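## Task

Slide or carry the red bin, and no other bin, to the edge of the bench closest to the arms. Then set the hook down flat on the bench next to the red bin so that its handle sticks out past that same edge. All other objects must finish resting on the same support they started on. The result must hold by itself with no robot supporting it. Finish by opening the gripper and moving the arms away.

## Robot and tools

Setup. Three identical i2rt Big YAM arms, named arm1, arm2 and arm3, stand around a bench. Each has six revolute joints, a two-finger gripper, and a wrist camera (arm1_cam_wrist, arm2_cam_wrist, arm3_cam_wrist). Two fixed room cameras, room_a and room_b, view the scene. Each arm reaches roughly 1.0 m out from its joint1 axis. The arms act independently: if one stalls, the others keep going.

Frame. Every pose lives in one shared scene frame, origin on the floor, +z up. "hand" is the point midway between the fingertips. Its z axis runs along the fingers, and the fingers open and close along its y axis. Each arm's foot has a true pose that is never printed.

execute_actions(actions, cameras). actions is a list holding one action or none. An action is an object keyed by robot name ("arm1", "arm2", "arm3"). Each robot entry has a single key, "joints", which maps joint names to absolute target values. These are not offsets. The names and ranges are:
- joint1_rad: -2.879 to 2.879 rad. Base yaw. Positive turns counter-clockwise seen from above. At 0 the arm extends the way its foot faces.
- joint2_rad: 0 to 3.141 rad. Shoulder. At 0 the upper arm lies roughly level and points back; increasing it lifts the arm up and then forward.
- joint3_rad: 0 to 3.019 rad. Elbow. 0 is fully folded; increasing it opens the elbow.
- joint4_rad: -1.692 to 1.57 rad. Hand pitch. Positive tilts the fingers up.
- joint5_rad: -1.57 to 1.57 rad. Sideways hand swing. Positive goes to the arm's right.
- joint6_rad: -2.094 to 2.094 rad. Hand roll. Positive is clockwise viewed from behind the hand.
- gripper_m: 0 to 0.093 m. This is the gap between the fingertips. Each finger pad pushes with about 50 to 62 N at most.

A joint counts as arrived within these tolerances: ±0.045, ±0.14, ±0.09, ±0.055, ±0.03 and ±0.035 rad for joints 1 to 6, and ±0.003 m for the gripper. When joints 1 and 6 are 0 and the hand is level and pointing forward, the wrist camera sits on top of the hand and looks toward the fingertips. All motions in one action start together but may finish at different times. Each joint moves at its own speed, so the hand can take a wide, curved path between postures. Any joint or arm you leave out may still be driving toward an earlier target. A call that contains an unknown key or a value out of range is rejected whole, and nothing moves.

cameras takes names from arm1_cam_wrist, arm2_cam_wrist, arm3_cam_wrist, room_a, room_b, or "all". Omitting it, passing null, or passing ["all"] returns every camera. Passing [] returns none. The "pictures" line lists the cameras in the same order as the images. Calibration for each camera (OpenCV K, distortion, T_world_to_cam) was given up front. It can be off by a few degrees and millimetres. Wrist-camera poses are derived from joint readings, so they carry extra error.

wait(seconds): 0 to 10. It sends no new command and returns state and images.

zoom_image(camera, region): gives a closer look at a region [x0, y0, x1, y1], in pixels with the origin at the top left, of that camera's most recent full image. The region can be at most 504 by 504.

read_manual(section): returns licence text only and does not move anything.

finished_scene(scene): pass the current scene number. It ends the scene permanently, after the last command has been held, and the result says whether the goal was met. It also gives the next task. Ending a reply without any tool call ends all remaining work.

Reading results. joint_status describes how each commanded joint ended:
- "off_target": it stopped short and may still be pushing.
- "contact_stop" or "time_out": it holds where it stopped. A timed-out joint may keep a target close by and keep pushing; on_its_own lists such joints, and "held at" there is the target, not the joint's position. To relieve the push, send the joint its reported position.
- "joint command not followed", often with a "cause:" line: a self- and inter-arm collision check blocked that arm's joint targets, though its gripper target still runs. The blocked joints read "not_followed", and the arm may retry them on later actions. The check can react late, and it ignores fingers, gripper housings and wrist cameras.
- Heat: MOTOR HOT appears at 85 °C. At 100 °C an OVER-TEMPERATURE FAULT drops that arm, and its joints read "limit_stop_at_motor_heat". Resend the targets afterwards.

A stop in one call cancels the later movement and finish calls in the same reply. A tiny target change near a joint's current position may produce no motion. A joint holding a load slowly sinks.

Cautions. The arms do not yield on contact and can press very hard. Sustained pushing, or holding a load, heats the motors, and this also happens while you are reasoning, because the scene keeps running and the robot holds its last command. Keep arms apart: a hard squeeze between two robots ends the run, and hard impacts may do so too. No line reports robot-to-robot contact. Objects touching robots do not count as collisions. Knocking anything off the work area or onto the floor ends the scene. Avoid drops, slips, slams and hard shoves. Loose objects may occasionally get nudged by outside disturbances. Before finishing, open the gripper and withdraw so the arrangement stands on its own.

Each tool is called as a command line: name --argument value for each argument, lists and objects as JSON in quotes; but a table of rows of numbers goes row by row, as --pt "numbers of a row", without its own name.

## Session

execute_actions --actions '[]'

Scene clock: 0.00 s.
arm1.joint_positions: joint1_rad=+0.732 joint2_rad=+0.249 joint3_rad=+1.655 joint4_rad=-1.389 joint5_rad=-0.125 joint6_rad=+0.534 gripper_m=+0.095
arm1.joint_status: not commanded
arm1.hand: x=-0.8986 y=-0.0213 z=+1.4683 quat_wxyz=(-0.031, +0.586, -0.385, -0.712) (m; scene frame)
arm2.joint_positions: joint1_rad=+0.334 joint2_rad=+0.452 joint3_rad=+1.356 joint4_rad=-1.288 joint5_rad=-0.171 joint6_rad=+0.751 gripper_m=+0.095
arm2.joint_status: not commanded
arm2.hand: x=-0.0869 y=+0.1490 z=+1.2892 quat_wxyz=(-0.061, +0.497, -0.659, -0.561) (m; scene frame)
arm3.joint_positions: joint1_rad=+0.574 joint2_rad=+0.541 joint3_rad=+1.509 joint4_rad=-1.568 joint5_rad=+0.053 joint6_rad=+0.279 gripper_m=+0.094
arm3.joint_status: not commanded
arm3.hand: x=+0.8319 y=+0.1286 z=+1.3133 quat_wxyz=(-0.200, +0.690, -0.554, -0.421) (m; scene frame)
pictures: arm1_cam_wrist, arm2_cam_wrist, arm3_cam_wrist, room_a, room_b
camera_calibration (this result's frames):
arm1_cam_wrist: T_world_to_cam=[[0.493096, 0.712403, -0.499338, 1.19265], [0.224623, -0.658762, -0.718037, 1.24916], [-0.840476, 0.241899, -0.484855, 0.0892933], [0, 0, 0, 1]] pos_world=[-0.793633, -0.0483523, 1.53577]
arm2_cam_wrist: T_world_to_cam=[[0.725375, 0.113874, -0.67887, 0.919792], [-0.137568, -0.942344, -0.305061, 0.528494], [-0.674468, 0.314674, -0.667887, 0.879612], [0, 0, 0, 1]] pos_world=[-0.0012196, 0.116492, 1.37312]
arm3_cam_wrist: T_world_to_cam=[[0.927916, 0.314922, -0.199487, -0.551408], [0.244573, -0.918135, -0.311788, 0.328308], [-0.281345, 0.240524, -0.928974, 1.54662], [0, 0, 0, 1]] pos_world=[0.8665, 0.103082, 1.42914]
Images, in order (width x height): arm1_cam_wrist 504x504, arm2_cam_wrist 504x504, arm3_cam_wrist 504x504, room_a 504x504, room_b 504x504.

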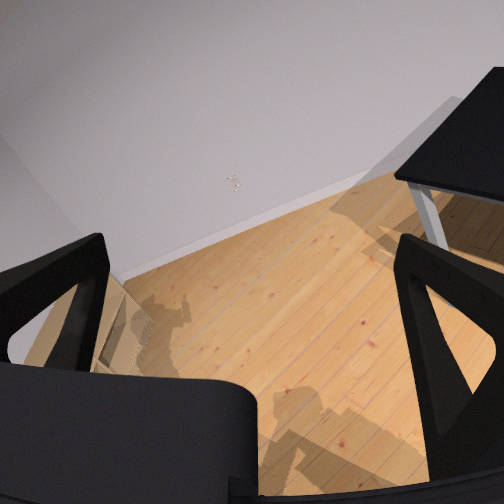

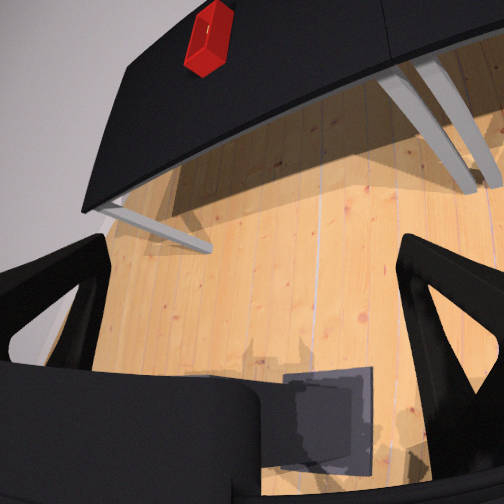

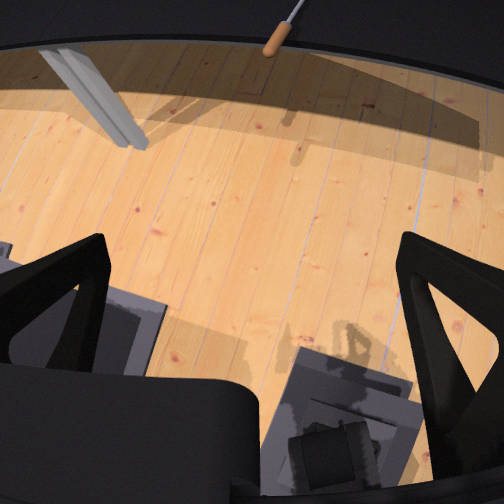

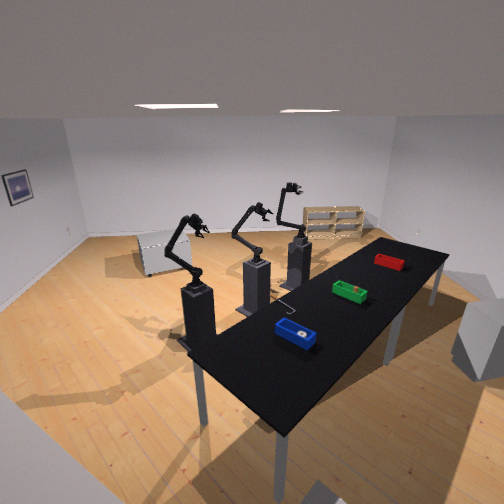

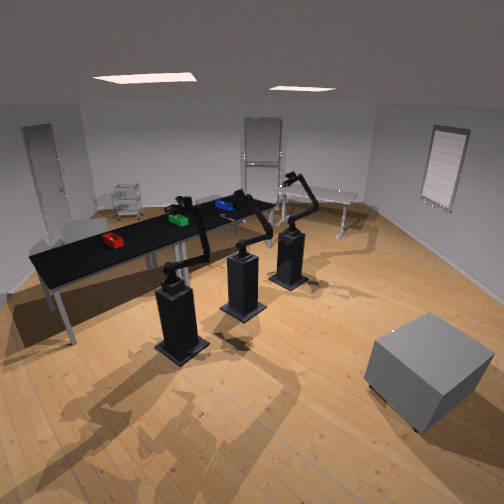

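execute_actions --actions '[{"arm2":{"joints":{"joint1_rad":-0.716,"joint2_rad":2.35,"joint3_rad":2.39,"joint4_rad":-0.25,"joint5_rad":-0.574,"joint6_rad":0,"gripper_m":0.075}},"arm1":{"joints":{"joint1_rad":0.05,"joint2_rad":1.3,"joint3_rad":1.5,"joint4_rad":-0.4,"joint5_rad":0,"joint6_rad":0,"gripper_m":0.075}},"arm3":{"joints":{"joint1_rad":0.4,"joint3_rad":1.4,"joint4_rad":-1.2,"joint5_rad":0,"joint6_rad":0}}}]' --cameras '["arm1_cam_wrist","arm2_cam_wrist","arm3_cam_wrist"]'

Scene clock: 12.67 s.
arm1.joint_positions: joint1_rad=+0.047 joint2_rad=+1.321 joint3_rad=+1.485 joint4_rad=-0.420 joint5_rad=+0.000 joint6_rad=+0.008 gripper_m=+0.075
arm1.joint_status: all done
arm1.hand: x=-0.9816 y=+0.6112 z=+1.3087 quat_wxyz=(-0.397, +0.595, -0.525, -0.461) (m; scene frame)
arm2.joint_positions: joint1_rad=-0.723 joint2_rad=+2.375 joint3_rad=+2.355 joint4_rad=-0.274 joint5_rad=-0.571 joint6_rad=+0.008 gripper_m=+0.075
arm2.joint_status: all done
arm2.hand: x=+0.5322 y=+0.7704 z=+0.9998 quat_wxyz=(-0.423, +0.472, -0.629, -0.450) (m; scene frame)
arm3.joint_positions: joint1_rad=+0.409 joint2_rad=+0.547 joint3_rad=+1.395 joint4_rad=-1.220 joint5_rad=+0.003 joint6_rad=+0.009 gripper_m=+0.094
arm3.joint_status: all done
arm3.hand: x=+0.8246 y=+0.1945 z=+1.3365 quat_wxyz=(-0.324, +0.676, -0.473, -0.463) (m; scene frame)
pictures: arm1_cam_wrist, arm2_cam_wrist, arm3_cam_wrist
camera_calibration (this result's frames):
arm1_cam_wrist: T_world_to_cam=[[0.989417, 0.145098, 0.00040369, 0.883204], [0.112041, -0.762226, -0.637541, 1.41721], [-0.0921981, 0.630839, -0.770417, 0.659613], [0, 0, 0, 1]] pos_world=[-0.971827, 0.535971, 1.41135]
arm2_cam_wrist: T_world_to_cam=[[0.972632, -0.158969, -0.169459, -0.227217], [-0.231344, -0.730431, -0.642612, 1.33505], [-0.0216227, 0.664228, -0.747217, 0.370918], [0, 0, 0, 1]] pos_world=[0.537875, 0.692669, 1.09657]
arm3_cam_wrist: T_world_to_cam=[[0.935356, 0.353652, -0.00635495, -0.832504], [0.295725, -0.791753, -0.534485, 0.628675], [-0.194053, 0.498054, -0.845154, 1.31621], [0, 0, 0, 1]] pos_world=[0.848187, 0.136628, 1.44313]
Images, in order (width x height): arm1_cam_wrist 504x504, arm2_cam_wrist 504x504, arm3_cam_wrist 504x504.

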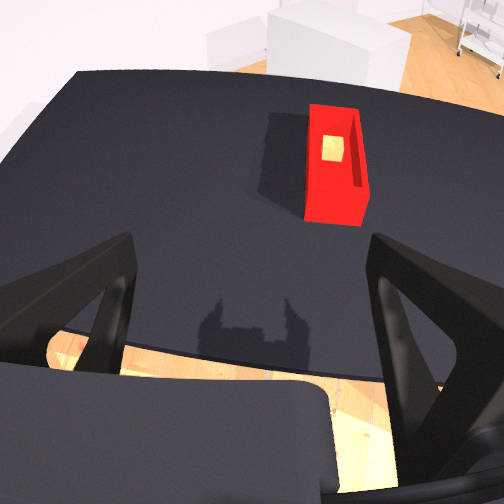

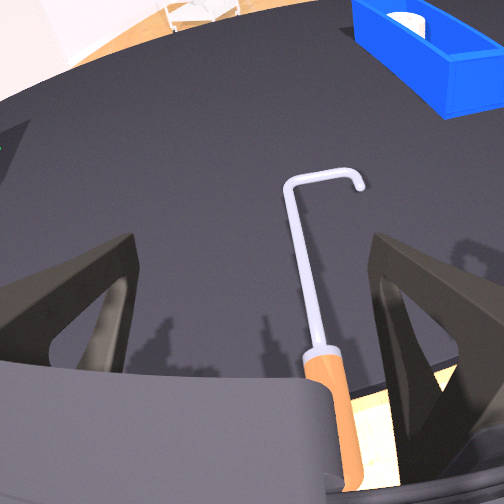

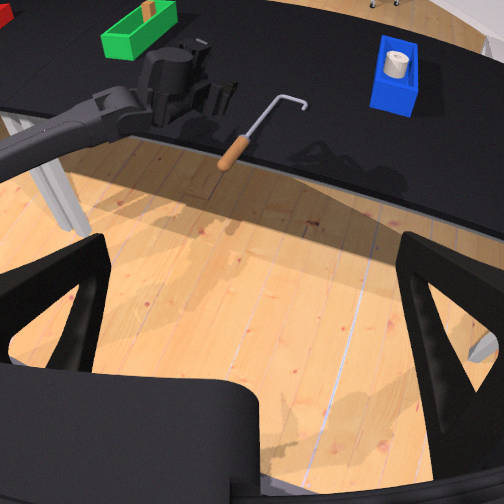

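execute_actions --actions '[{"arm2":{"joints":{"joint1_rad":-0.757,"joint2_rad":2.46,"joint3_rad":2.223,"joint4_rad":0.49,"joint5_rad":-0.649}}}]' --cameras '[]'

execute_actions --actions '[{"arm2":{"joints":{"joint2_rad":2.625}}}]' --cameras '["arm2_cam_wrist","arm3_cam_wrist"]'

Scene clock: 28.80 s.
arm1.joint_positions: joint1_rad=+0.047 joint2_rad=+1.321 joint3_rad=+1.485 joint4_rad=-0.420 joint5_rad=+0.000 joint6_rad=+0.008 gripper_m=+0.075
arm1.joint_status: not commanded
arm1.hand: x=-0.9816 y=+0.6112 z=+1.3087 quat_wxyz=(-0.397, +0.595, -0.525, -0.461) (m; scene frame)
arm2.joint_positions: joint1_rad=-0.757 joint2_rad=+2.456 joint3_rad=+2.217 joint4_rad=+0.466 joint5_rad=-0.645 joint6_rad=+0.008 gripper_m=+0.075
arm2.joint_status: all done
arm2.hand: x=+0.5520 y=+0.7605 z=+1.0017 quat_wxyz=(-0.599, +0.461, -0.440, -0.485) (m; scene frame)
arm3.joint_positions: joint1_rad=+0.409 joint2_rad=+0.547 joint3_rad=+1.395 joint4_rad=-1.220 joint5_rad=+0.003 joint6_rad=+0.009 gripper_m=+0.094
arm3.joint_status: not commanded
arm3.hand: x=+0.8246 y=+0.1945 z=+1.3365 quat_wxyz=(-0.324, +0.676, -0.473, -0.463) (m; scene frame)
pictures: none
No camera images: the call's "cameras" was empty. Leave "cameras" out to get every camera's image.

Scene clock: 30.30 s.
arm1.joint_positions: joint1_rad=+0.047 joint2_rad=+1.321 joint3_rad=+1.485 joint4_rad=-0.420 joint5_rad=+0.000 joint6_rad=+0.008 gripper_m=+0.075
arm1.joint_status: not commanded
arm1.hand: x=-0.9816 y=+0.6112 z=+1.3087 quat_wxyz=(-0.397, +0.595, -0.525, -0.461) (m; scene frame)
arm2.joint_positions: joint1_rad=-0.757 joint2_rad=+2.629 joint3_rad=+2.214 joint4_rad=+0.474 joint5_rad=-0.645 joint6_rad=+0.008 gripper_m=+0.075
arm2.joint_status: all done
arm2.hand: x=+0.5588 y=+0.7696 z=+0.8417 quat_wxyz=(-0.543, +0.470, -0.502, -0.482) (m; scene frame)
arm3.joint_positions: joint1_rad=+0.409 joint2_rad=+0.547 joint3_rad=+1.395 joint4_rad=-1.220 joint5_rad=+0.003 joint6_rad=+0.009 gripper_m=+0.094
arm3.joint_status: not commanded
arm3.hand: x=+0.8246 y=+0.1945 z=+1.3365 quat_wxyz=(-0.324, +0.676, -0.473, -0.463) (m; scene frame)
pictures: arm2_cam_wrist, arm3_cam_wrist
camera_calibration (this result's frames):
arm2_cam_wrist: T_world_to_cam=[[0.994625, -0.101413, 0.0209016, -0.496847], [-0.0364138, -0.53155, -0.846244, 1.14843], [0.0969301, 0.840934, -0.532386, -0.129111], [0, 0, 0, 1]] pos_world=[0.548509, 0.668635, 0.9135]
arm3_cam_wrist: T_world_to_cam=[[0.935356, 0.353652, -0.00635495, -0.832504], [0.295725, -0.791753, -0.534485, 0.628675], [-0.194053, 0.498054, -0.845154, 1.31621], [0, 0, 0, 1]] pos_world=[0.848187, 0.136628, 1.44313]
Images, in order (width x height): arm2_cam_wrist 504x504, arm3_cam_wrist 504x504.

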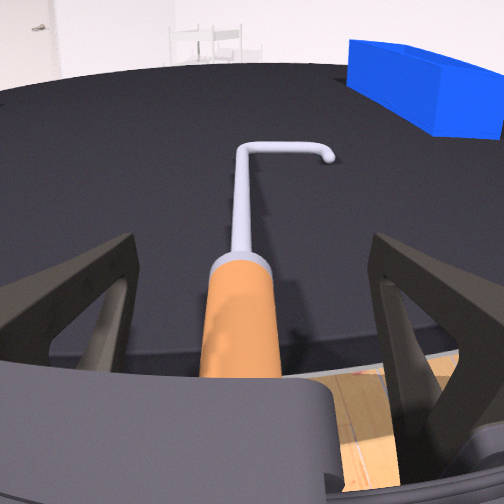

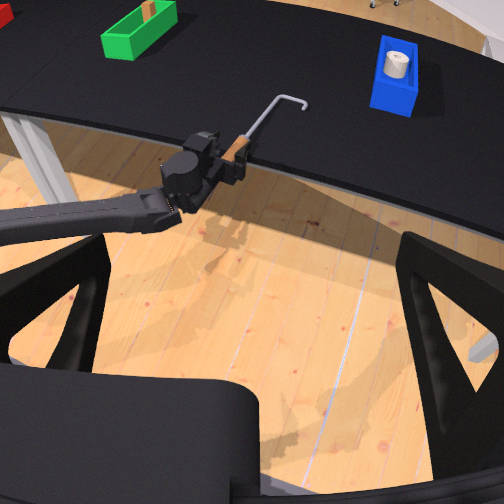

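execute_actions --actions '[{"arm2":{"joints":{"joint2_rad":2.695,"joint1_rad":-0.746}}}]' --cameras '["arm2_cam_wrist"]'

Scene clock: 33.60 s.
arm1.joint_positions: joint1_rad=+0.047 joint2_rad=+1.321 joint3_rad=+1.485 joint4_rad=-0.420 joint5_rad=+0.000 joint6_rad=+0.008 gripper_m=+0.075
arm1.joint_status: not commanded
arm1.hand: x=-0.9816 y=+0.6112 z=+1.3087 quat_wxyz=(-0.397, +0.595, -0.525, -0.461) (m; scene frame)
arm2.joint_positions: joint1_rad=-0.755 joint2_rad=+2.657 joint3_rad=+2.214 joint4_rad=+0.474 joint5_rad=-0.645 joint6_rad=+0.008 gripper_m=+0.075
arm2.joint_status: all done
arm2.hand: x=+0.5571 y=+0.7700 z=+0.8157 quat_wxyz=(-0.532, +0.471, -0.512, -0.482) (m; scene frame)
arm3.joint_positions: joint1_rad=+0.409 joint2_rad=+0.547 joint3_rad=+1.395 joint4_rad=-1.220 joint5_rad=+0.003 joint6_rad=+0.009 gripper_m=+0.094
arm3.joint_status: not commanded
arm3.hand: x=+0.8246 y=+0.1945 z=+1.3365 quat_wxyz=(-0.324, +0.676, -0.473, -0.463) (m; scene frame)
pictures: arm2_cam_wrist
camera_calibration (this result's frames):
arm2_cam_wrist: T_world_to_cam=[[0.995033, -0.0994561, 0.00415177, -0.482573], [-0.0514132, -0.549196, -0.834111, 1.13859], [0.0852375, 0.829754, -0.551582, -0.112411], [0, 0, 0, 1]] pos_world=[0.548297, 0.670589, 0.889711]
Images, in order (width x height): arm2_cam_wrist 504x504.

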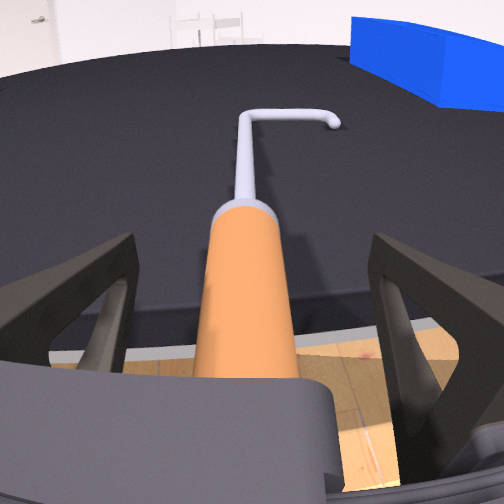

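execute_actions --actions '[{"arm2":{"joints":{"joint2_rad":2.725}}}]' --cameras '["arm2_cam_wrist"]'

Scene clock: 36.40 s.
arm1.joint_positions: joint1_rad=+0.047 joint2_rad=+1.321 joint3_rad=+1.485 joint4_rad=-0.420 joint5_rad=+0.000 joint6_rad=+0.008 gripper_m=+0.075
arm1.joint_status: not commanded
arm1.hand: x=-0.9816 y=+0.6112 z=+1.3087 quat_wxyz=(-0.397, +0.595, -0.525, -0.461) (m; scene frame)
arm2.joint_positions: joint1_rad=-0.755 joint2_rad=+2.688 joint3_rad=+2.214 joint4_rad=+0.474 joint5_rad=-0.645 joint6_rad=+0.008 gripper_m=+0.075
arm2.joint_status: all done
arm2.hand: x=+0.5559 y=+0.7689 z=+0.7872 quat_wxyz=(-0.522, +0.472, -0.523, -0.481) (m; scene frame)
arm3.joint_positions: joint1_rad=+0.409 joint2_rad=+0.547 joint3_rad=+1.395 joint4_rad=-1.220 joint5_rad=+0.003 joint6_rad=+0.009 gripper_m=+0.094
arm3.joint_status: not commanded
arm3.hand: x=+0.8246 y=+0.1945 z=+1.3365 quat_wxyz=(-0.324, +0.676, -0.473, -0.463) (m; scene frame)
pictures: arm2_cam_wrist
camera_calibration (this result's frames):
arm2_cam_wrist: T_world_to_cam=[[0.994948, -0.0993779, -0.0142021, -0.466922], [-0.0684548, -0.568157, -0.820068, 1.12716], [0.0734276, 0.816897, -0.57209, -0.0945475], [0, 0, 0, 1]] pos_world=[0.548665, 0.67124, 0.863629]
Images, in order (width x height): arm2_cam_wrist 504x504.

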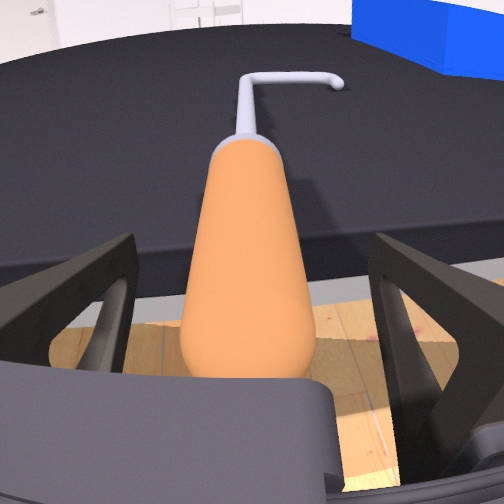

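execute_actions --actions '[{"arm2":{"joints":{"joint2_rad":2.688,"joint4_rad":0.52,"gripper_m":0}}}]' --cameras '["arm2_cam_wrist"]'

execute_actions --actions '[{"arm2":{"joints":{"joint2_rad":2.63,"joint6_rad":-1.59}}}]' --cameras '["arm2_cam_wrist","arm3_cam_wrist"]'

Scene clock: 40.10 s.
arm1.joint_positions: joint1_rad=+0.047 joint2_rad=+1.321 joint3_rad=+1.485 joint4_rad=-0.420 joint5_rad=+0.000 joint6_rad=+0.008 gripper_m=+0.075
arm1.joint_status: not commanded
arm1.hand: x=-0.9816 y=+0.6112 z=+1.3087 quat_wxyz=(-0.397, +0.595, -0.525, -0.461) (m; scene frame)
arm2.joint_positions: joint1_rad=-0.755 joint2_rad=+2.688 joint3_rad=+2.214 joint4_rad=+0.493 joint5_rad=-0.648 joint6_rad=+0.007 gripper_m=+0.029
arm2.joint_status: gripper_m off_target (ended at +0.029, target +0.000); the others done
arm2.hand: x=+0.5553 y=+0.7689 z=+0.7911 quat_wxyz=(-0.528, +0.473, -0.515, -0.482) (m; scene frame)
arm3.joint_positions: joint1_rad=+0.409 joint2_rad=+0.547 joint3_rad=+1.395 joint4_rad=-1.220 joint5_rad=+0.003 joint6_rad=+0.009 gripper_m=+0.094
arm3.joint_status: not commanded
arm3.hand: x=+0.8246 y=+0.1945 z=+1.3365 quat_wxyz=(-0.324, +0.676, -0.473, -0.463) (m; scene frame)
pictures: arm2_cam_wrist
camera_calibration (this result's frames):
arm2_cam_wrist: T_world_to_cam=[[0.995344, -0.0963555, -0.00226961, -0.478316], [-0.0558087, -0.556981, -0.828648, 1.12153], [0.0785806, 0.824917, -0.559765, -0.111024], [0, 0, 0, 1]] pos_world=[0.547405, 0.670168, 0.866121]
Images, in order (width x height): arm2_cam_wrist 504x504.

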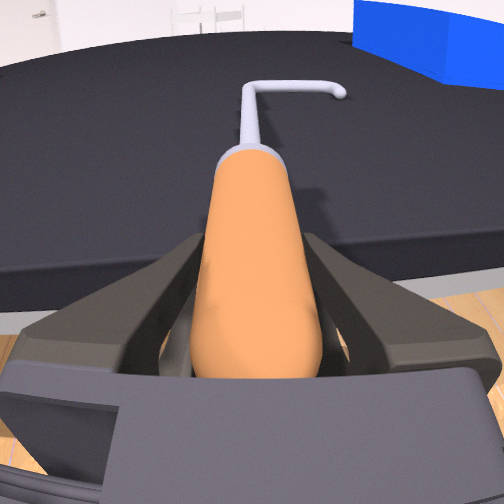

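Scene clock: 42.27 s.
arm1.joint_positions: joint1_rad=+0.047 joint2_rad=+1.321 joint3_rad=+1.485 joint4_rad=-0.420 joint5_rad=+0.000 joint6_rad=+0.008 gripper_m=+0.075
arm1.joint_status: not commanded
arm1.hand: x=-0.9816 y=+0.6112 z=+1.3087 quat_wxyz=(-0.397, +0.595, -0.525, -0.461) (m; scene frame)
arm2.joint_positions: joint1_rad=-0.746 joint2_rad=+2.687 joint3_rad=+2.214 joint4_rad=+0.493 joint5_rad=-0.651 joint6_rad=-1.578 gripper_m=+0.029
arm2.joint_status: all done
arm2.hand: x=+0.5474 y=+0.7743 z=+0.7925 quat_wxyz=(-0.714, +0.699, -0.020, +0.033) (m; scene frame)
arm3.joint_positions: joint1_rad=+0.409 joint2_rad=+0.547 joint3_rad=+1.395 joint4_rad=-1.220 joint5_rad=+0.003 joint6_rad=+0.009 gripper_m=+0.094
arm3.joint_status: not commanded
arm3.hand: x=+0.8246 y=+0.1945 z=+1.3365 quat_wxyz=(-0.324, +0.676, -0.473, -0.463) (m; scene frame)
pictures: arm2_cam_wrist, arm3_cam_wrist
camera_calibration (this result's frames):
arm2_cam_wrist: T_world_to_cam=[[-0.0155413, -0.0304832, 0.999414, -0.761428], [0.770946, -0.636857, -0.00743628, 0.083726], [0.636711, 0.770379, 0.0333985, -0.847429], [0, 0, 0, 1]] pos_world=[0.463185, 0.682952, 0.789907]
arm3_cam_wrist: T_world_to_cam=[[0.935356, 0.353652, -0.00635495, -0.832504], [0.295725, -0.791753, -0.534485, 0.628675], [-0.194053, 0.498054, -0.845154, 1.31621], [0, 0, 0, 1]] pos_world=[0.848187, 0.136628, 1.44313]
Images, in order (width x height): arm2_cam_wrist 504x504, arm3_cam_wrist 504x504.

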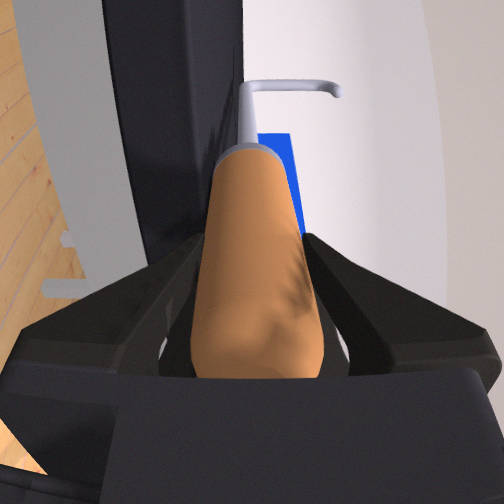

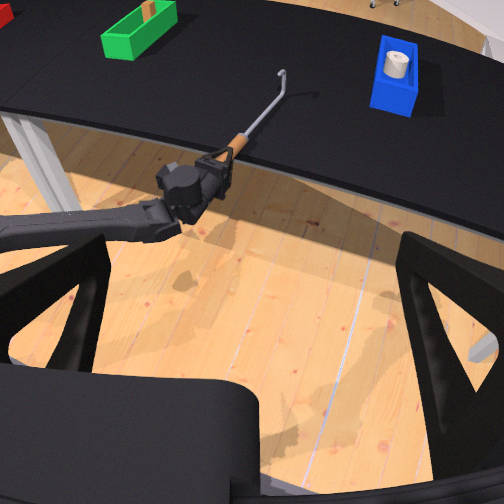

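execute_actions --actions '[{"arm2":{"joints":{"joint2_rad":2.22,"joint1_rad":-0.42,"joint5_rad":-0.32}}}]' --cameras '[]'

execute_actions --actions '[{"arm2":{"joints":{"joint1_rad":-0.05,"joint5_rad":0.02,"joint3_rad":1.7,"joint4_rad":0.775}}}]' --cameras '["arm2_cam_wrist"]'

Scene clock: 48.87 s.
arm1.joint_positions: joint1_rad=+0.047 joint2_rad=+1.321 joint3_rad=+1.485 joint4_rad=-0.420 joint5_rad=+0.000 joint6_rad=+0.008 gripper_m=+0.075
arm1.joint_status: not commanded
arm1.hand: x=-0.9816 y=+0.6112 z=+1.3087 quat_wxyz=(-0.397, +0.595, -0.525, -0.461) (m; scene frame)
arm2.joint_positions: joint1_rad=-0.416 joint2_rad=+2.251 joint3_rad=+2.194 joint4_rad=+0.501 joint5_rad=-0.322 joint6_rad=-1.581 gripper_m=+0.029
arm2.joint_status: all done
arm2.hand: x=+0.3006 y=+0.8566 z=+1.1900 quat_wxyz=(-0.837, +0.540, +0.031, +0.084) (m; scene frame)
arm3.joint_positions: joint1_rad=+0.409 joint2_rad=+0.547 joint3_rad=+1.395 joint4_rad=-1.220 joint5_rad=+0.003 joint6_rad=+0.009 gripper_m=+0.094
arm3.joint_status: not commanded
arm3.hand: x=+0.8246 y=+0.1945 z=+1.3365 quat_wxyz=(-0.324, +0.676, -0.473, -0.463) (m; scene frame)
pictures: none
No camera images: the call's "cameras" was empty. Leave "cameras" out to get every camera's image.

Scene clock: 51.40 s.
arm1.joint_positions: joint1_rad=+0.047 joint2_rad=+1.321 joint3_rad=+1.485 joint4_rad=-0.420 joint5_rad=+0.000 joint6_rad=+0.008 gripper_m=+0.075
arm1.joint_status: not commanded
arm1.hand: x=-0.9816 y=+0.6112 z=+1.3087 quat_wxyz=(-0.397, +0.595, -0.525, -0.461) (m; scene frame)
arm2.joint_positions: joint1_rad=-0.046 joint2_rad=+2.267 joint3_rad=+1.665 joint4_rad=+0.715 joint5_rad=+0.021 joint6_rad=-1.584 gripper_m=+0.029
arm2.joint_status: joint4_rad time_out (moved +0.214 of +0.274); the others done
arm2.on_its_own: joint4_rad reads +0.715 and still pushes toward +0.775 since a time_out
arm2.hand: x=+0.0266 y=+0.8754 z=+0.9172 quat_wxyz=(-0.748, +0.663, -0.013, +0.021) (m; scene frame)
arm3.joint_positions: joint1_rad=+0.409 joint2_rad=+0.547 joint3_rad=+1.395 joint4_rad=-1.220 joint5_rad=+0.003 joint6_rad=+0.009 gripper_m=+0.094
arm3.joint_status: not commanded
arm3.hand: x=+0.8246 y=+0.1945 z=+1.3365 quat_wxyz=(-0.324, +0.676, -0.473, -0.463) (m; scene frame)
pictures: arm2_cam_wrist
camera_calibration (this result's frames):
arm2_cam_wrist: T_world_to_cam=[[-0.0111212, -0.12842, 0.991657, -0.798248], [0.787856, -0.611823, -0.0703957, 0.585878], [0.615759, 0.7805, 0.107981, -0.674565], [0, 0, 0, 1]] pos_world=[-0.0550958, 0.78244, 0.905672]
Images, in order (width x height): arm2_cam_wrist 504x504.

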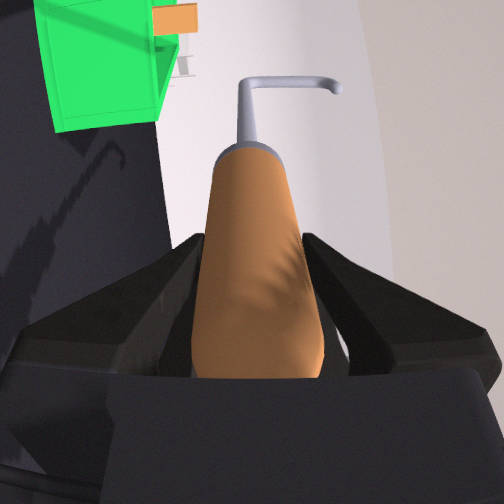

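execute_actions --actions '[{"arm2":{"joints":{"joint1_rad":0.32,"joint5_rad":0.36}}}]' --cameras '[]'

execute_actions --actions '[{"arm2":{"joints":{"joint1_rad":0.665,"joint5_rad":0.69,"joint2_rad":2.34}}}]' --cameras '["arm2_cam_wrist"]'

Scene clock: 56.50 s.
arm1.joint_positions: joint1_rad=+0.047 joint2_rad=+1.321 joint3_rad=+1.485 joint4_rad=-0.420 joint5_rad=+0.000 joint6_rad=+0.008 gripper_m=+0.075
arm1.joint_status: not commanded
arm1.hand: x=-0.9816 y=+0.6112 z=+1.3087 quat_wxyz=(-0.397, +0.595, -0.525, -0.461) (m; scene frame)
arm2.joint_positions: joint1_rad=+0.321 joint2_rad=+2.267 joint3_rad=+1.665 joint4_rad=+0.715 joint5_rad=+0.363 joint6_rad=-1.584 gripper_m=+0.029
arm2.joint_status: all done
arm2.on_its_own: joint4_rad reads +0.715 and still pushes toward +0.775 since a time_out
arm2.hand: x=-0.2323 y=+0.8354 z=+0.9161 quat_wxyz=(-0.746, +0.666, -0.018, -0.002) (m; scene frame)
arm3.joint_positions: joint1_rad=+0.409 joint2_rad=+0.547 joint3_rad=+1.395 joint4_rad=-1.220 joint5_rad=+0.003 joint6_rad=+0.009 gripper_m=+0.094
arm3.joint_status: not commanded
arm3.hand: x=+0.8246 y=+0.1945 z=+1.3365 quat_wxyz=(-0.324, +0.676, -0.473, -0.463) (m; scene frame)
pictures: none
No camera images: the call's "cameras" was empty. Leave "cameras" out to get every camera's image.

Scene clock: 58.53 s.
arm1.joint_positions: joint1_rad=+0.047 joint2_rad=+1.321 joint3_rad=+1.485 joint4_rad=-0.420 joint5_rad=+0.000 joint6_rad=+0.008 gripper_m=+0.075
arm1.joint_status: not commanded
arm1.hand: x=-0.9816 y=+0.6112 z=+1.3087 quat_wxyz=(-0.397, +0.595, -0.525, -0.461) (m; scene frame)
arm2.joint_positions: joint1_rad=+0.666 joint2_rad=+2.372 joint3_rad=+1.665 joint4_rad=+0.727 joint5_rad=+0.692 joint6_rad=-1.584 gripper_m=+0.029
arm2.joint_status: all done
arm2.hand: x=-0.4460 y=+0.7187 z=+0.8295 quat_wxyz=(-0.715, +0.699, -0.003, +0.002) (m; scene frame)
arm3.joint_positions: joint1_rad=+0.409 joint2_rad=+0.547 joint3_rad=+1.395 joint4_rad=-1.220 joint5_rad=+0.003 joint6_rad=+0.009 gripper_m=+0.094
arm3.joint_status: not commanded
arm3.hand: x=+0.8246 y=+0.1945 z=+1.3365 quat_wxyz=(-0.324, +0.676, -0.473, -0.463) (m; scene frame)
pictures: arm2_cam_wrist
camera_calibration (this result's frames):
arm2_cam_wrist: T_world_to_cam=[[0.00514345, -0.0315321, 0.99949, -0.805578], [0.81224, -0.582887, -0.0225689, 0.806622], [0.583301, 0.811941, 0.0226136, -0.218117], [0, 0, 0, 1]] pos_world=[-0.523799, 0.621867, 0.828304]
Images, in order (width x height): arm2_cam_wrist 504x504.

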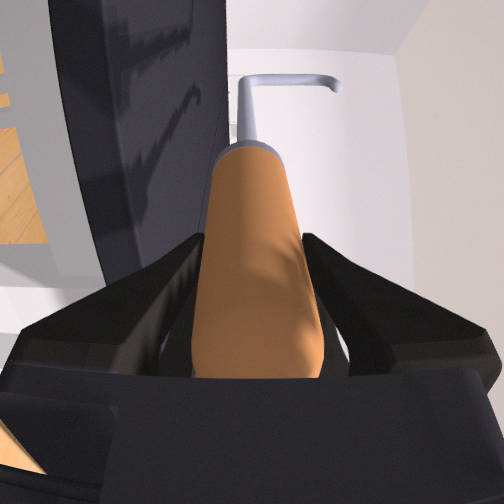

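execute_actions --actions '[{"arm2":{"joints":{"joint2_rad":2.41,"joint6_rad":0.02}}}]' --cameras '["arm2_cam_wrist"]'

Scene clock: 62.47 s.
arm1.joint_positions: joint1_rad=+0.047 joint2_rad=+1.321 joint3_rad=+1.485 joint4_rad=-0.420 joint5_rad=+0.000 joint6_rad=+0.008 gripper_m=+0.075
arm1.joint_status: not commanded
arm1.hand: x=-0.9816 y=+0.6112 z=+1.3087 quat_wxyz=(-0.397, +0.595, -0.525, -0.461) (m; scene frame)
arm2.joint_positions: joint1_rad=+0.665 joint2_rad=+2.419 joint3_rad=+1.665 joint4_rad=+0.741 joint5_rad=+0.694 joint6_rad=+0.012 gripper_m=+0.029
arm2.joint_status: all done
arm2.hand: x=-0.4440 y=+0.7174 z=+0.7939 quat_wxyz=(-0.500, +0.497, -0.504, -0.499) (m; scene frame)
arm3.joint_positions: joint1_rad=+0.409 joint2_rad=+0.547 joint3_rad=+1.395 joint4_rad=-1.220 joint5_rad=+0.003 joint6_rad=+0.009 gripper_m=+0.094
arm3.joint_status: not commanded
arm3.hand: x=+0.8246 y=+0.1945 z=+1.3365 quat_wxyz=(-0.324, +0.676, -0.473, -0.463) (m; scene frame)
pictures: arm2_cam_wrist
camera_calibration (this result's frames):
arm2_cam_wrist: T_world_to_cam=[[0.999797, -0.0176698, -0.00969661, 0.462855], [-0.0181428, -0.579399, -0.814842, 1.06127], [0.0087799, 0.814853, -0.579601, 0.00353781], [0, 0, 0, 1]] pos_world=[-0.443538, 0.620196, 0.871309]
Images, in order (width x height): arm2_cam_wrist 504x504.

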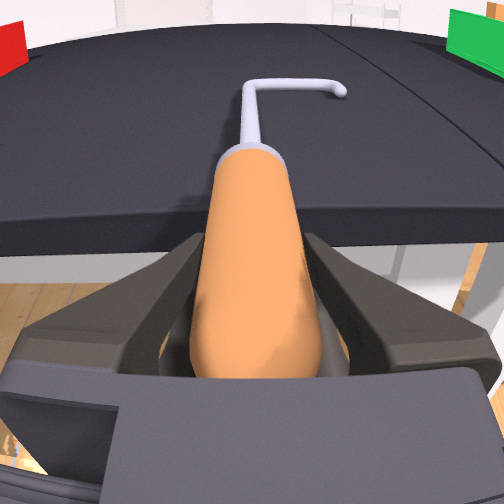

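execute_actions --actions '[{"arm2":{"joints":{"joint2_rad":2.452}}}]' --cameras '["arm2_cam_wrist"]'

Scene clock: 82.87 s.
arm1.joint_positions: joint1_rad=+0.047 joint2_rad=+1.321 joint3_rad=+1.485 joint4_rad=-0.420 joint5_rad=+0.000 joint6_rad=+0.008 gripper_m=+0.075
arm1.joint_status: not commanded
arm1.hand: x=-0.9816 y=+0.6112 z=+1.3087 quat_wxyz=(-0.397, +0.595, -0.525, -0.461) (m; scene frame)
arm2.joint_positions: joint1_rad=+0.665 joint2_rad=+2.428 joint3_rad=+1.665 joint4_rad=+0.744 joint5_rad=+0.694 joint6_rad=+0.013 gripper_m=+0.029
arm2.joint_status: all done
arm2.hand: x=-0.4437 y=+0.7170 z=+0.7874 quat_wxyz=(-0.500, +0.499, -0.505, -0.497) (m; scene frame)
arm3.joint_positions: joint1_rad=+0.409 joint2_rad=+0.547 joint3_rad=+1.395 joint4_rad=-1.220 joint5_rad=+0.003 joint6_rad=+0.009 gripper_m=+0.094
arm3.joint_status: not commanded
arm3.hand: x=+0.8246 y=+0.1945 z=+1.3365 quat_wxyz=(-0.324, +0.676, -0.473, -0.463) (m; scene frame)
pictures: arm2_cam_wrist
camera_calibration (this result's frames):
arm2_cam_wrist: T_world_to_cam=[[0.999817, -0.0177297, -0.00714295, 0.460467], [-0.0161416, -0.582995, -0.812315, 1.05721], [0.0102378, 0.812282, -0.583175, 0.00539626], [0, 0, 0, 1]] pos_world=[-0.443373, 0.620131, 0.865227]
Images, in order (width x height): arm2_cam_wrist 504x504.

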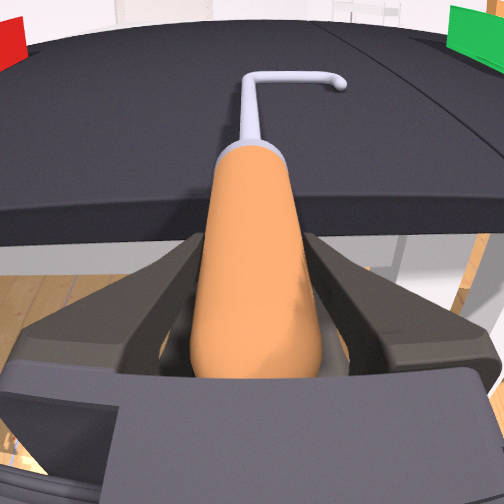

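execute_actions --actions '[{"arm2":{"joints":{"joint2_rad":2.472}},"arm1":{"joints":{"joint4_rad":0.2,"joint5_rad":-0.708}}}]' --cameras '[]'

execute_actions --actions '[{"arm2":{"joints":{"gripper_m":0.075}},"arm1":{"joints":{"joint3_rad":1.75}}}]' --cameras '["arm2_cam_wrist"]'

execute_actions --actions '[{"arm2":{"joints":{"joint2_rad":1.7}},"arm1":{"joints":{"joint3_rad":1.91,"joint4_rad":0.8,"joint2_rad":1.8,"joint1_rad":-0.15}}}]' --cameras '[]'

execute_actions --actions '[{"arm2":{"joints":{"joint1_rad":-0.1,"joint2_rad":0.9,"joint3_rad":1.3,"joint4_rad":-0.5,"joint5_rad":-0.75}},"arm1":{"joints":{"joint1_rad":-0.45,"joint2_rad":2.2}}}]' --cameras '[]'

execute_actions --actions '[{"arm1":{"joints":{"joint1_rad":-0.804,"joint2_rad":2.53}}}]' --cameras '["arm1_cam_wrist","arm2_cam_wrist"]'

Scene clock: 91.90 s.
arm1.joint_positions: joint1_rad=+0.047 joint2_rad=+1.321 joint3_rad=+1.485 joint4_rad=+0.181 joint5_rad=-0.706 joint6_rad=+0.007 gripper_m=+0.075
arm1.joint_status: all done
arm1.hand: x=-1.0856 y=+0.5522 z=+1.4412 quat_wxyz=(-0.351, +0.592, -0.147, -0.711) (m; scene frame)
arm2.joint_positions: joint1_rad=+0.665 joint2_rad=+2.440 joint3_rad=+1.665 joint4_rad=+0.753 joint5_rad=+0.694 joint6_rad=+0.014 gripper_m=+0.029
arm2.joint_status: all done
arm2.hand: x=-0.4431 y=+0.7164 z=+0.7792 quat_wxyz=(-0.499, +0.499, -0.505, -0.496) (m; scene frame)
arm3.joint_positions: joint1_rad=+0.409 joint2_rad=+0.547 joint3_rad=+1.395 joint4_rad=-1.220 joint5_rad=+0.003 joint6_rad=+0.009 gripper_m=+0.094
arm3.joint_status: not commanded
arm3.hand: x=+0.8246 y=+0.1945 z=+1.3365 quat_wxyz=(-0.324, +0.676, -0.473, -0.463) (m; scene frame)
pictures: none
No camera images: the call's "cameras" was empty. Leave "cameras" out to get every camera's image.

Scene clock: 93.03 s.
arm1.joint_positions: joint1_rad=+0.047 joint2_rad=+1.293 joint3_rad=+1.709 joint4_rad=+0.190 joint5_rad=-0.707 joint6_rad=+0.007 gripper_m=+0.075
arm1.joint_status: all done
arm1.hand: x=-1.0768 y=+0.4908 z=+1.5799 quat_wxyz=(-0.422, +0.529, -0.060, -0.734) (m; scene frame)
arm2.joint_positions: joint1_rad=+0.665 joint2_rad=+2.440 joint3_rad=+1.665 joint4_rad=+0.753 joint5_rad=+0.694 joint6_rad=+0.014 gripper_m=+0.075
arm2.joint_status: all done
arm2.hand: x=-0.4432 y=+0.7164 z=+0.7792 quat_wxyz=(-0.499, +0.500, -0.505, -0.496) (m; scene frame)
arm3.joint_positions: joint1_rad=+0.409 joint2_rad=+0.547 joint3_rad=+1.395 joint4_rad=-1.220 joint5_rad=+0.003 joint6_rad=+0.009 gripper_m=+0.094
arm3.joint_status: not commanded
arm3.hand: x=+0.8246 y=+0.1945 z=+1.3365 quat_wxyz=(-0.324, +0.676, -0.473, -0.463) (m; scene frame)
pictures: arm2_cam_wrist
camera_calibration (this result's frames):
arm2_cam_wrist: T_world_to_cam=[[0.999829, -0.0173921, -0.00620686, 0.458954], [-0.0152151, -0.58539, -0.810609, 1.051], [0.0104648, 0.810565, -0.585555, 0.00430412], [0, 0, 0, 1]] pos_world=[-0.44293, 0.619736, 0.857315]
Images, in order (width x height): arm2_cam_wrist 504x504.

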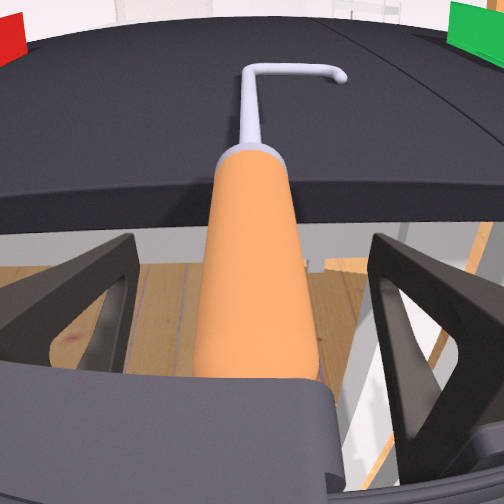

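Scene clock: 95.30 s.
arm1.joint_positions: joint1_rad=-0.157 joint2_rad=+1.815 joint3_rad=+1.886 joint4_rad=+0.788 joint5_rad=-0.708 joint6_rad=+0.007 gripper_m=+0.075
arm1.joint_status: all done
arm1.hand: x=-0.9626 y=+0.7090 z=+1.4576 quat_wxyz=(-0.557, +0.461, -0.022, -0.691) (m; scene frame)
arm2.joint_positions: joint1_rad=+0.665 joint2_rad=+1.699 joint3_rad=+1.697 joint4_rad=+0.777 joint5_rad=+0.692 joint6_rad=+0.014 gripper_m=+0.075
arm2.joint_status: all done
arm2.hand: x=-0.3367 y=+0.5830 z=+1.3679 quat_wxyz=(-0.485, +0.190, -0.438, -0.732) (m; scene frame)
arm3.joint_positions: joint1_rad=+0.409 joint2_rad=+0.547 joint3_rad=+1.395 joint4_rad=-1.220 joint5_rad=+0.003 joint6_rad=+0.009 gripper_m=+0.094
arm3.joint_status: not commanded
arm3.hand: x=+0.8246 y=+0.1945 z=+1.3365 quat_wxyz=(-0.324, +0.676, -0.473, -0.463) (m; scene frame)
pictures: none
No camera images: the call's "cameras" was empty. Leave "cameras" out to get every camera's image.

Scene clock: 97.13 s.
arm1.joint_positions: joint1_rad=-0.445 joint2_rad=+2.220 joint3_rad=+1.881 joint4_rad=+0.793 joint5_rad=-0.707 joint6_rad=+0.006 gripper_m=+0.075
arm1.joint_status: all done
arm1.hand: x=-0.7079 y=+0.8413 z=+1.1467 quat_wxyz=(-0.545, +0.524, -0.245, -0.606) (m; scene frame)
arm2.joint_positions: joint1_rad=-0.091 joint2_rad=+0.901 joint3_rad=+1.301 joint4_rad=-0.484 joint5_rad=-0.746 joint6_rad=+0.016 gripper_m=+0.075
arm2.joint_status: all done
arm2.hand: x=-0.0880 y=+0.3953 z=+1.3266 quat_wxyz=(-0.275, +0.644, -0.337, -0.630) (m; scene frame)
arm3.joint_positions: joint1_rad=+0.409 joint2_rad=+0.547 joint3_rad=+1.395 joint4_rad=-1.220 joint5_rad=+0.003 joint6_rad=+0.009 gripper_m=+0.094
arm3.joint_status: not commanded
arm3.hand: x=+0.8246 y=+0.1945 z=+1.3365 quat_wxyz=(-0.324, +0.676, -0.473, -0.463) (m; scene frame)
pictures: none
No camera images: the call's "cameras" was empty. Leave "cameras" out to get every camera's image.

Scene clock: 99.07 s.
arm1.joint_positions: joint1_rad=-0.806 joint2_rad=+2.558 joint3_rad=+1.886 joint4_rad=+0.794 joint5_rad=-0.708 joint6_rad=+0.006 gripper_m=+0.075
arm1.joint_status: all done
arm1.hand: x=-0.4081 y=+0.7393 z=+0.8620 quat_wxyz=(-0.541, +0.492, -0.462, -0.501) (m; scene frame)
arm2.joint_positions: joint1_rad=-0.091 joint2_rad=+0.901 joint3_rad=+1.301 joint4_rad=-0.484 joint5_rad=-0.746 joint6_rad=+0.016 gripper_m=+0.075
arm2.joint_status: not commanded
arm2.hand: x=-0.0880 y=+0.3953 z=+1.3266 quat_wxyz=(-0.275, +0.644, -0.337, -0.630) (m; scene frame)
arm3.joint_positions: joint1_rad=+0.409 joint2_rad=+0.547 joint3_rad=+1.395 joint4_rad=-1.220 joint5_rad=+0.003 joint6_rad=+0.009 gripper_m=+0.094
arm3.joint_status: not commanded
arm3.hand: x=+0.8246 y=+0.1945 z=+1.3365 quat_wxyz=(-0.324, +0.676, -0.473, -0.463) (m; scene frame)
pictures: arm1_cam_wrist, arm2_cam_wrist
camera_calibration (this result's frames):
arm1_cam_wrist: T_world_to_cam=[[0.996309, -0.00528925, 0.0856814, 0.33781], [0.0712193, -0.506324, -0.859398, 1.15117], [0.0479281, 0.862327, -0.504078, -0.0559499], [0, 0, 0, 1]] pos_world=[-0.415867, 0.632901, 0.932169]
arm2_cam_wrist: T_world_to_cam=[[0.785499, 0.61455, -0.0729277, -0.0784888], [0.33843, -0.525224, -0.780772, 1.27992], [-0.518127, 0.588615, -0.620545, 0.668984], [0, 0, 0, 1]] pos_world=[-0.0248899, 0.326703, 1.40873]
Images, in order (width x height): arm1_cam_wrist 504x504, arm2_cam_wrist 504x504.

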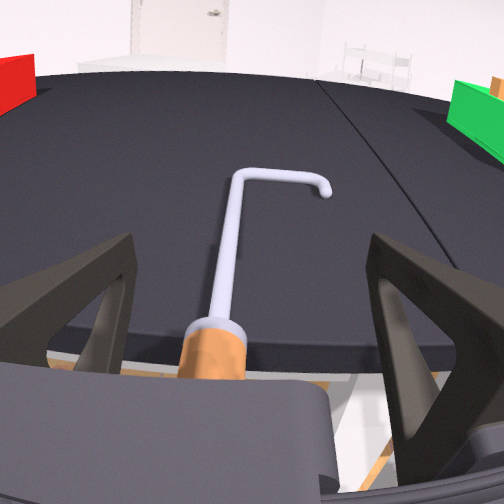

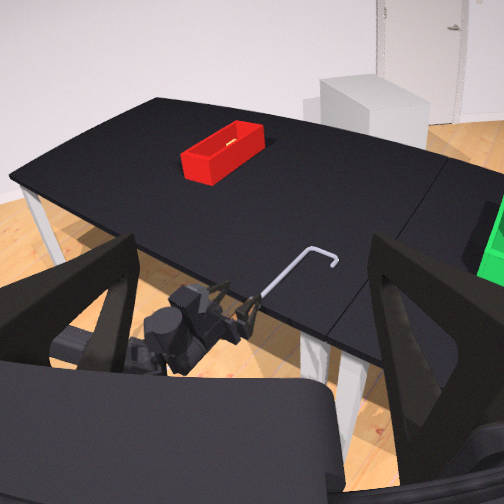

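execute_actions --actions '[]'

Scene clock: 112.53 s.
arm1.joint_positions: joint1_rad=-0.806 joint2_rad=+2.558 joint3_rad=+1.886 joint4_rad=+0.794 joint5_rad=-0.708 joint6_rad=+0.006 gripper_m=+0.075
arm1.joint_status: all done
arm1.hand: x=-0.4081 y=+0.7393 z=+0.8620 quat_wxyz=(-0.541, +0.492, -0.462, -0.501) (m; scene frame)
arm2.joint_positions: joint1_rad=-0.091 joint2_rad=+0.901 joint3_rad=+1.301 joint4_rad=-0.484 joint5_rad=-0.746 joint6_rad=+0.016 gripper_m=+0.075
arm2.joint_status: not commanded
arm2.hand: x=-0.0880 y=+0.3953 z=+1.3266 quat_wxyz=(-0.275, +0.644, -0.337, -0.630) (m; scene frame)
arm3.joint_positions: joint1_rad=+0.409 joint2_rad=+0.547 joint3_rad=+1.395 joint4_rad=-1.220 joint5_rad=+0.003 joint6_rad=+0.009 gripper_m=+0.094
arm3.joint_status: not commanded
arm3.hand: x=+0.8246 y=+0.1945 z=+1.3365 quat_wxyz=(-0.324, +0.676, -0.473, -0.463) (m; scene frame)
pictures: arm1_cam_wrist, arm2_cam_wrist, arm3_cam_wrist, room_a, room_b
camera_calibration (this result's frames):
arm1_cam_wrist: T_world_to_cam=[[0.996309, -0.00528925, 0.0856814, 0.33781], [0.0712193, -0.506324, -0.859398, 1.15117], [0.0479281, 0.862327, -0.504078, -0.0559499], [0, 0, 0, 1]] pos_world=[-0.415867, 0.632901, 0.932169]
arm2_cam_wrist: T_world_to_cam=[[0.785499, 0.61455, -0.0729277, -0.0784888], [0.33843, -0.525224, -0.780772, 1.27992], [-0.518127, 0.588615, -0.620545, 0.668984], [0, 0, 0, 1]] pos_world=[-0.0248899, 0.326703, 1.40873]
arm3_cam_wrist: T_world_to_cam=[[0.935356, 0.353652, -0.00635495, -0.832504], [0.295725, -0.791753, -0.534485, 0.628675], [-0.194053, 0.498054, -0.845154, 1.31621], [0, 0, 0, 1]] pos_world=[0.848187, 0.136628, 1.44313]
Images, in order (width x height): arm1_cam_wrist 504x504, arm2_cam_wrist 504x504, arm3_cam_wrist 504x504, room_a 504x504, room_b 504x504.

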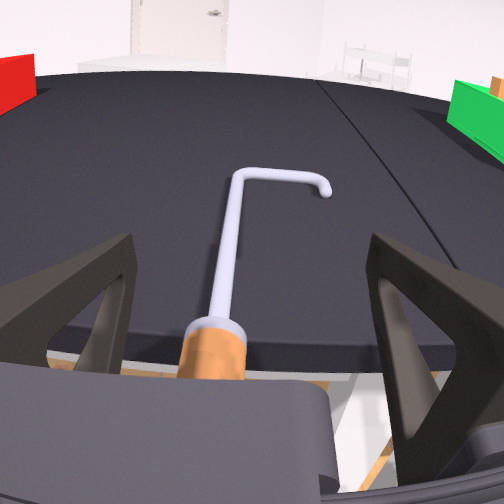

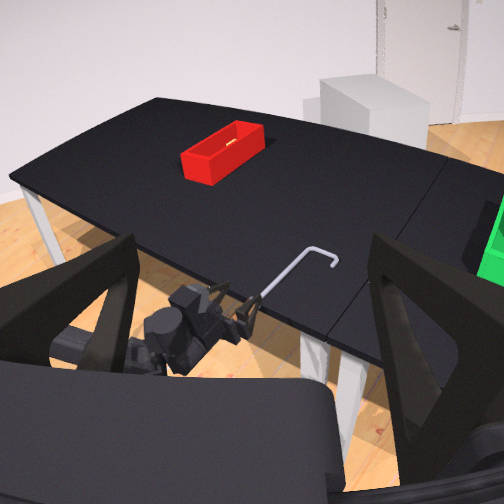

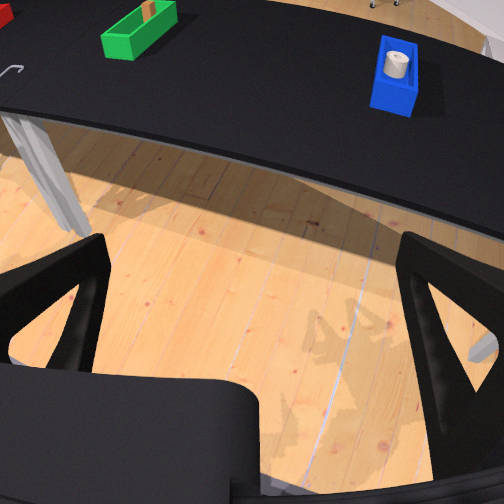

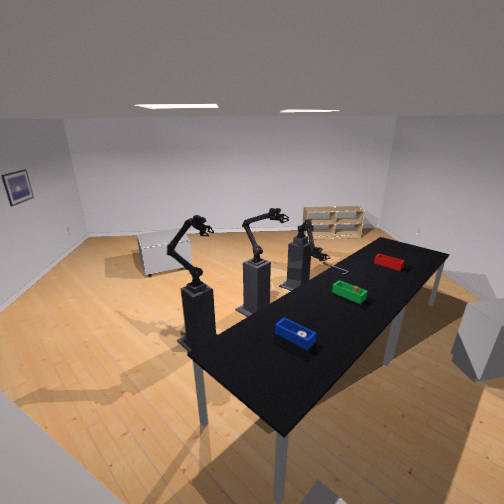

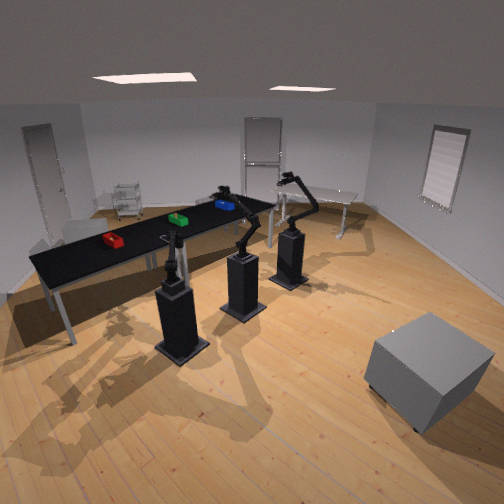

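execute_actions --actions '[{"arm1":{"joints":{"joint1_rad":-0.79,"joint2_rad":2.55,"joint3_rad":1.83,"joint4_rad":0.80,"gripper_m":0.085}}}]' --cameras '["arm1_cam_wrist"]'

Scene clock: 121.30 s.
arm1.joint_positions: joint1_rad=-0.795 joint2_rad=+2.558 joint3_rad=+1.827 joint4_rad=+0.794 joint5_rad=-0.708 joint6_rad=+0.006 gripper_m=+0.085
arm1.joint_status: all done
arm1.hand: x=-0.4254 y=+0.7345 z=+0.8328 quat_wxyz=(-0.518, +0.497, -0.481, -0.503) (m; scene frame)
arm2.joint_positions: joint1_rad=-0.091 joint2_rad=+0.901 joint3_rad=+1.301 joint4_rad=-0.484 joint5_rad=-0.746 joint6_rad=+0.016 gripper_m=+0.075
arm2.joint_status: not commanded
arm2.hand: x=-0.0880 y=+0.3953 z=+1.3266 quat_wxyz=(-0.275, +0.644, -0.337, -0.630) (m; scene frame)
arm3.joint_positions: joint1_rad=+0.409 joint2_rad=+0.547 joint3_rad=+1.395 joint4_rad=-1.220 joint5_rad=+0.003 joint6_rad=+0.009 gripper_m=+0.094
arm3.joint_status: not commanded
arm3.hand: x=+0.8246 y=+0.1945 z=+1.3365 quat_wxyz=(-0.324, +0.676, -0.473, -0.463) (m; scene frame)
pictures: arm1_cam_wrist
camera_calibration (this result's frames):
arm1_cam_wrist: T_world_to_cam=[[0.998856, 0.00903821, 0.0469602, 0.380297], [0.0443242, -0.54362, -0.838161, 1.12314], [0.017953, 0.839283, -0.543398, -0.0288059], [0, 0, 0, 1]] pos_world=[-0.429127, 0.6313, 0.90786]
Images, in order (width x height): arm1_cam_wrist 504x504.

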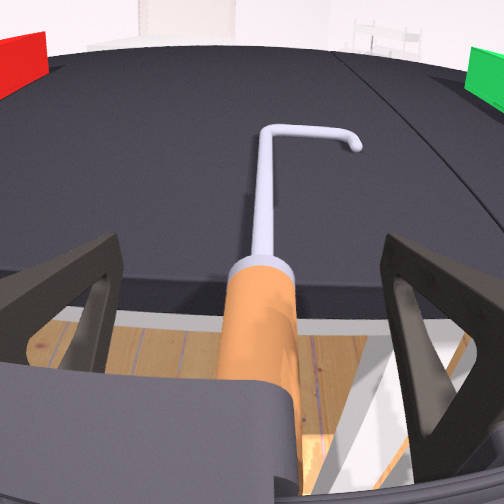

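execute_actions --actions '[{"arm1":{"joints":{"joint2_rad":2.59}}}]' --cameras '["arm1_cam_wrist"]'

Scene clock: 123.23 s.
arm1.joint_positions: joint1_rad=-0.795 joint2_rad=+2.579 joint3_rad=+1.827 joint4_rad=+0.794 joint5_rad=-0.708 joint6_rad=+0.006 gripper_m=+0.085
arm1.joint_status: all done
arm1.hand: x=-0.4268 y=+0.7328 z=+0.8148 quat_wxyz=(-0.511, +0.498, -0.489, -0.503) (m; scene frame)
arm2.joint_positions: joint1_rad=-0.091 joint2_rad=+0.901 joint3_rad=+1.301 joint4_rad=-0.484 joint5_rad=-0.746 joint6_rad=+0.016 gripper_m=+0.075
arm2.joint_status: not commanded
arm2.hand: x=-0.0880 y=+0.3953 z=+1.3266 quat_wxyz=(-0.275, +0.644, -0.337, -0.630) (m; scene frame)
arm3.joint_positions: joint1_rad=+0.409 joint2_rad=+0.547 joint3_rad=+1.395 joint4_rad=-1.220 joint5_rad=+0.003 joint6_rad=+0.009 gripper_m=+0.094
arm3.joint_status: not commanded
arm3.hand: x=+0.8246 y=+0.1945 z=+1.3365 quat_wxyz=(-0.324, +0.676, -0.473, -0.463) (m; scene frame)
pictures: arm1_cam_wrist
camera_calibration (this result's frames):
arm1_cam_wrist: T_world_to_cam=[[0.99941, 0.00966821, 0.0329454, 0.393783], [0.0327427, -0.557168, -0.829754, 1.10536], [0.0103339, 0.830344, -0.557156, -0.0225977], [0, 0, 0, 1]] pos_world=[-0.42951, 0.63083, 0.891617]
Images, in order (width x height): arm1_cam_wrist 504x504.

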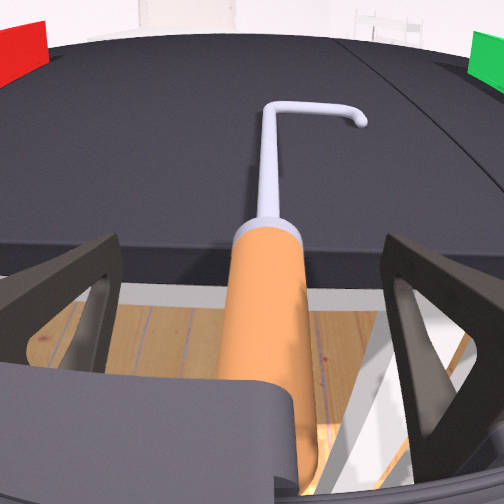

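execute_actions --actions '[{"arm1":{"joints":{"joint2_rad":2.622,"joint1_rad":-0.805}}}]' --cameras '["arm1_cam_wrist"]'

Scene clock: 126.00 s.
arm1.joint_positions: joint1_rad=-0.798 joint2_rad=+2.616 joint3_rad=+1.827 joint4_rad=+0.794 joint5_rad=-0.708 joint6_rad=+0.006 gripper_m=+0.085
arm1.joint_status: all done
arm1.hand: x=-0.4273 y=+0.7276 z=+0.7842 quat_wxyz=(-0.499, +0.498, -0.502, -0.501) (m; scene frame)
arm2.joint_positions: joint1_rad=-0.091 joint2_rad=+0.901 joint3_rad=+1.301 joint4_rad=-0.484 joint5_rad=-0.746 joint6_rad=+0.016 gripper_m=+0.075
arm2.joint_status: not commanded
arm2.hand: x=-0.0880 y=+0.3953 z=+1.3266 quat_wxyz=(-0.275, +0.644, -0.337, -0.630) (m; scene frame)
arm3.joint_positions: joint1_rad=+0.409 joint2_rad=+0.547 joint3_rad=+1.395 joint4_rad=-1.220 joint5_rad=+0.003 joint6_rad=+0.009 gripper_m=+0.094
arm3.joint_status: not commanded
arm3.hand: x=+0.8246 y=+0.1945 z=+1.3365 quat_wxyz=(-0.324, +0.676, -0.473, -0.463) (m; scene frame)
pictures: arm1_cam_wrist
camera_calibration (this result's frames):
arm1_cam_wrist: T_world_to_cam=[[0.999937, 0.0067853, 0.00890747, 0.416569], [0.0111917, -0.580115, -0.814458, 1.07253], [-0.000358983, 0.814506, -0.580155, -0.0103452], [0, 0, 0, 1]] pos_world=[-0.42855, 0.627789, 0.863816]
Images, in order (width x height): arm1_cam_wrist 504x504.

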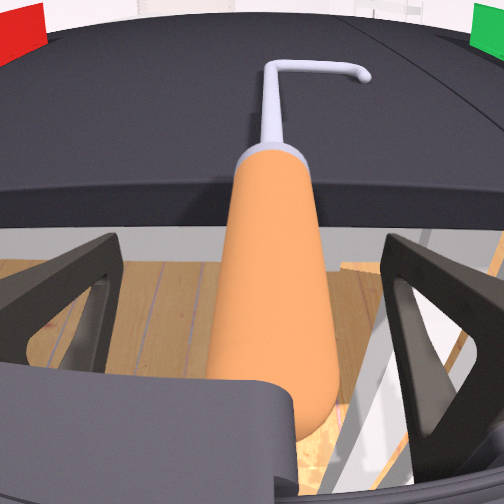

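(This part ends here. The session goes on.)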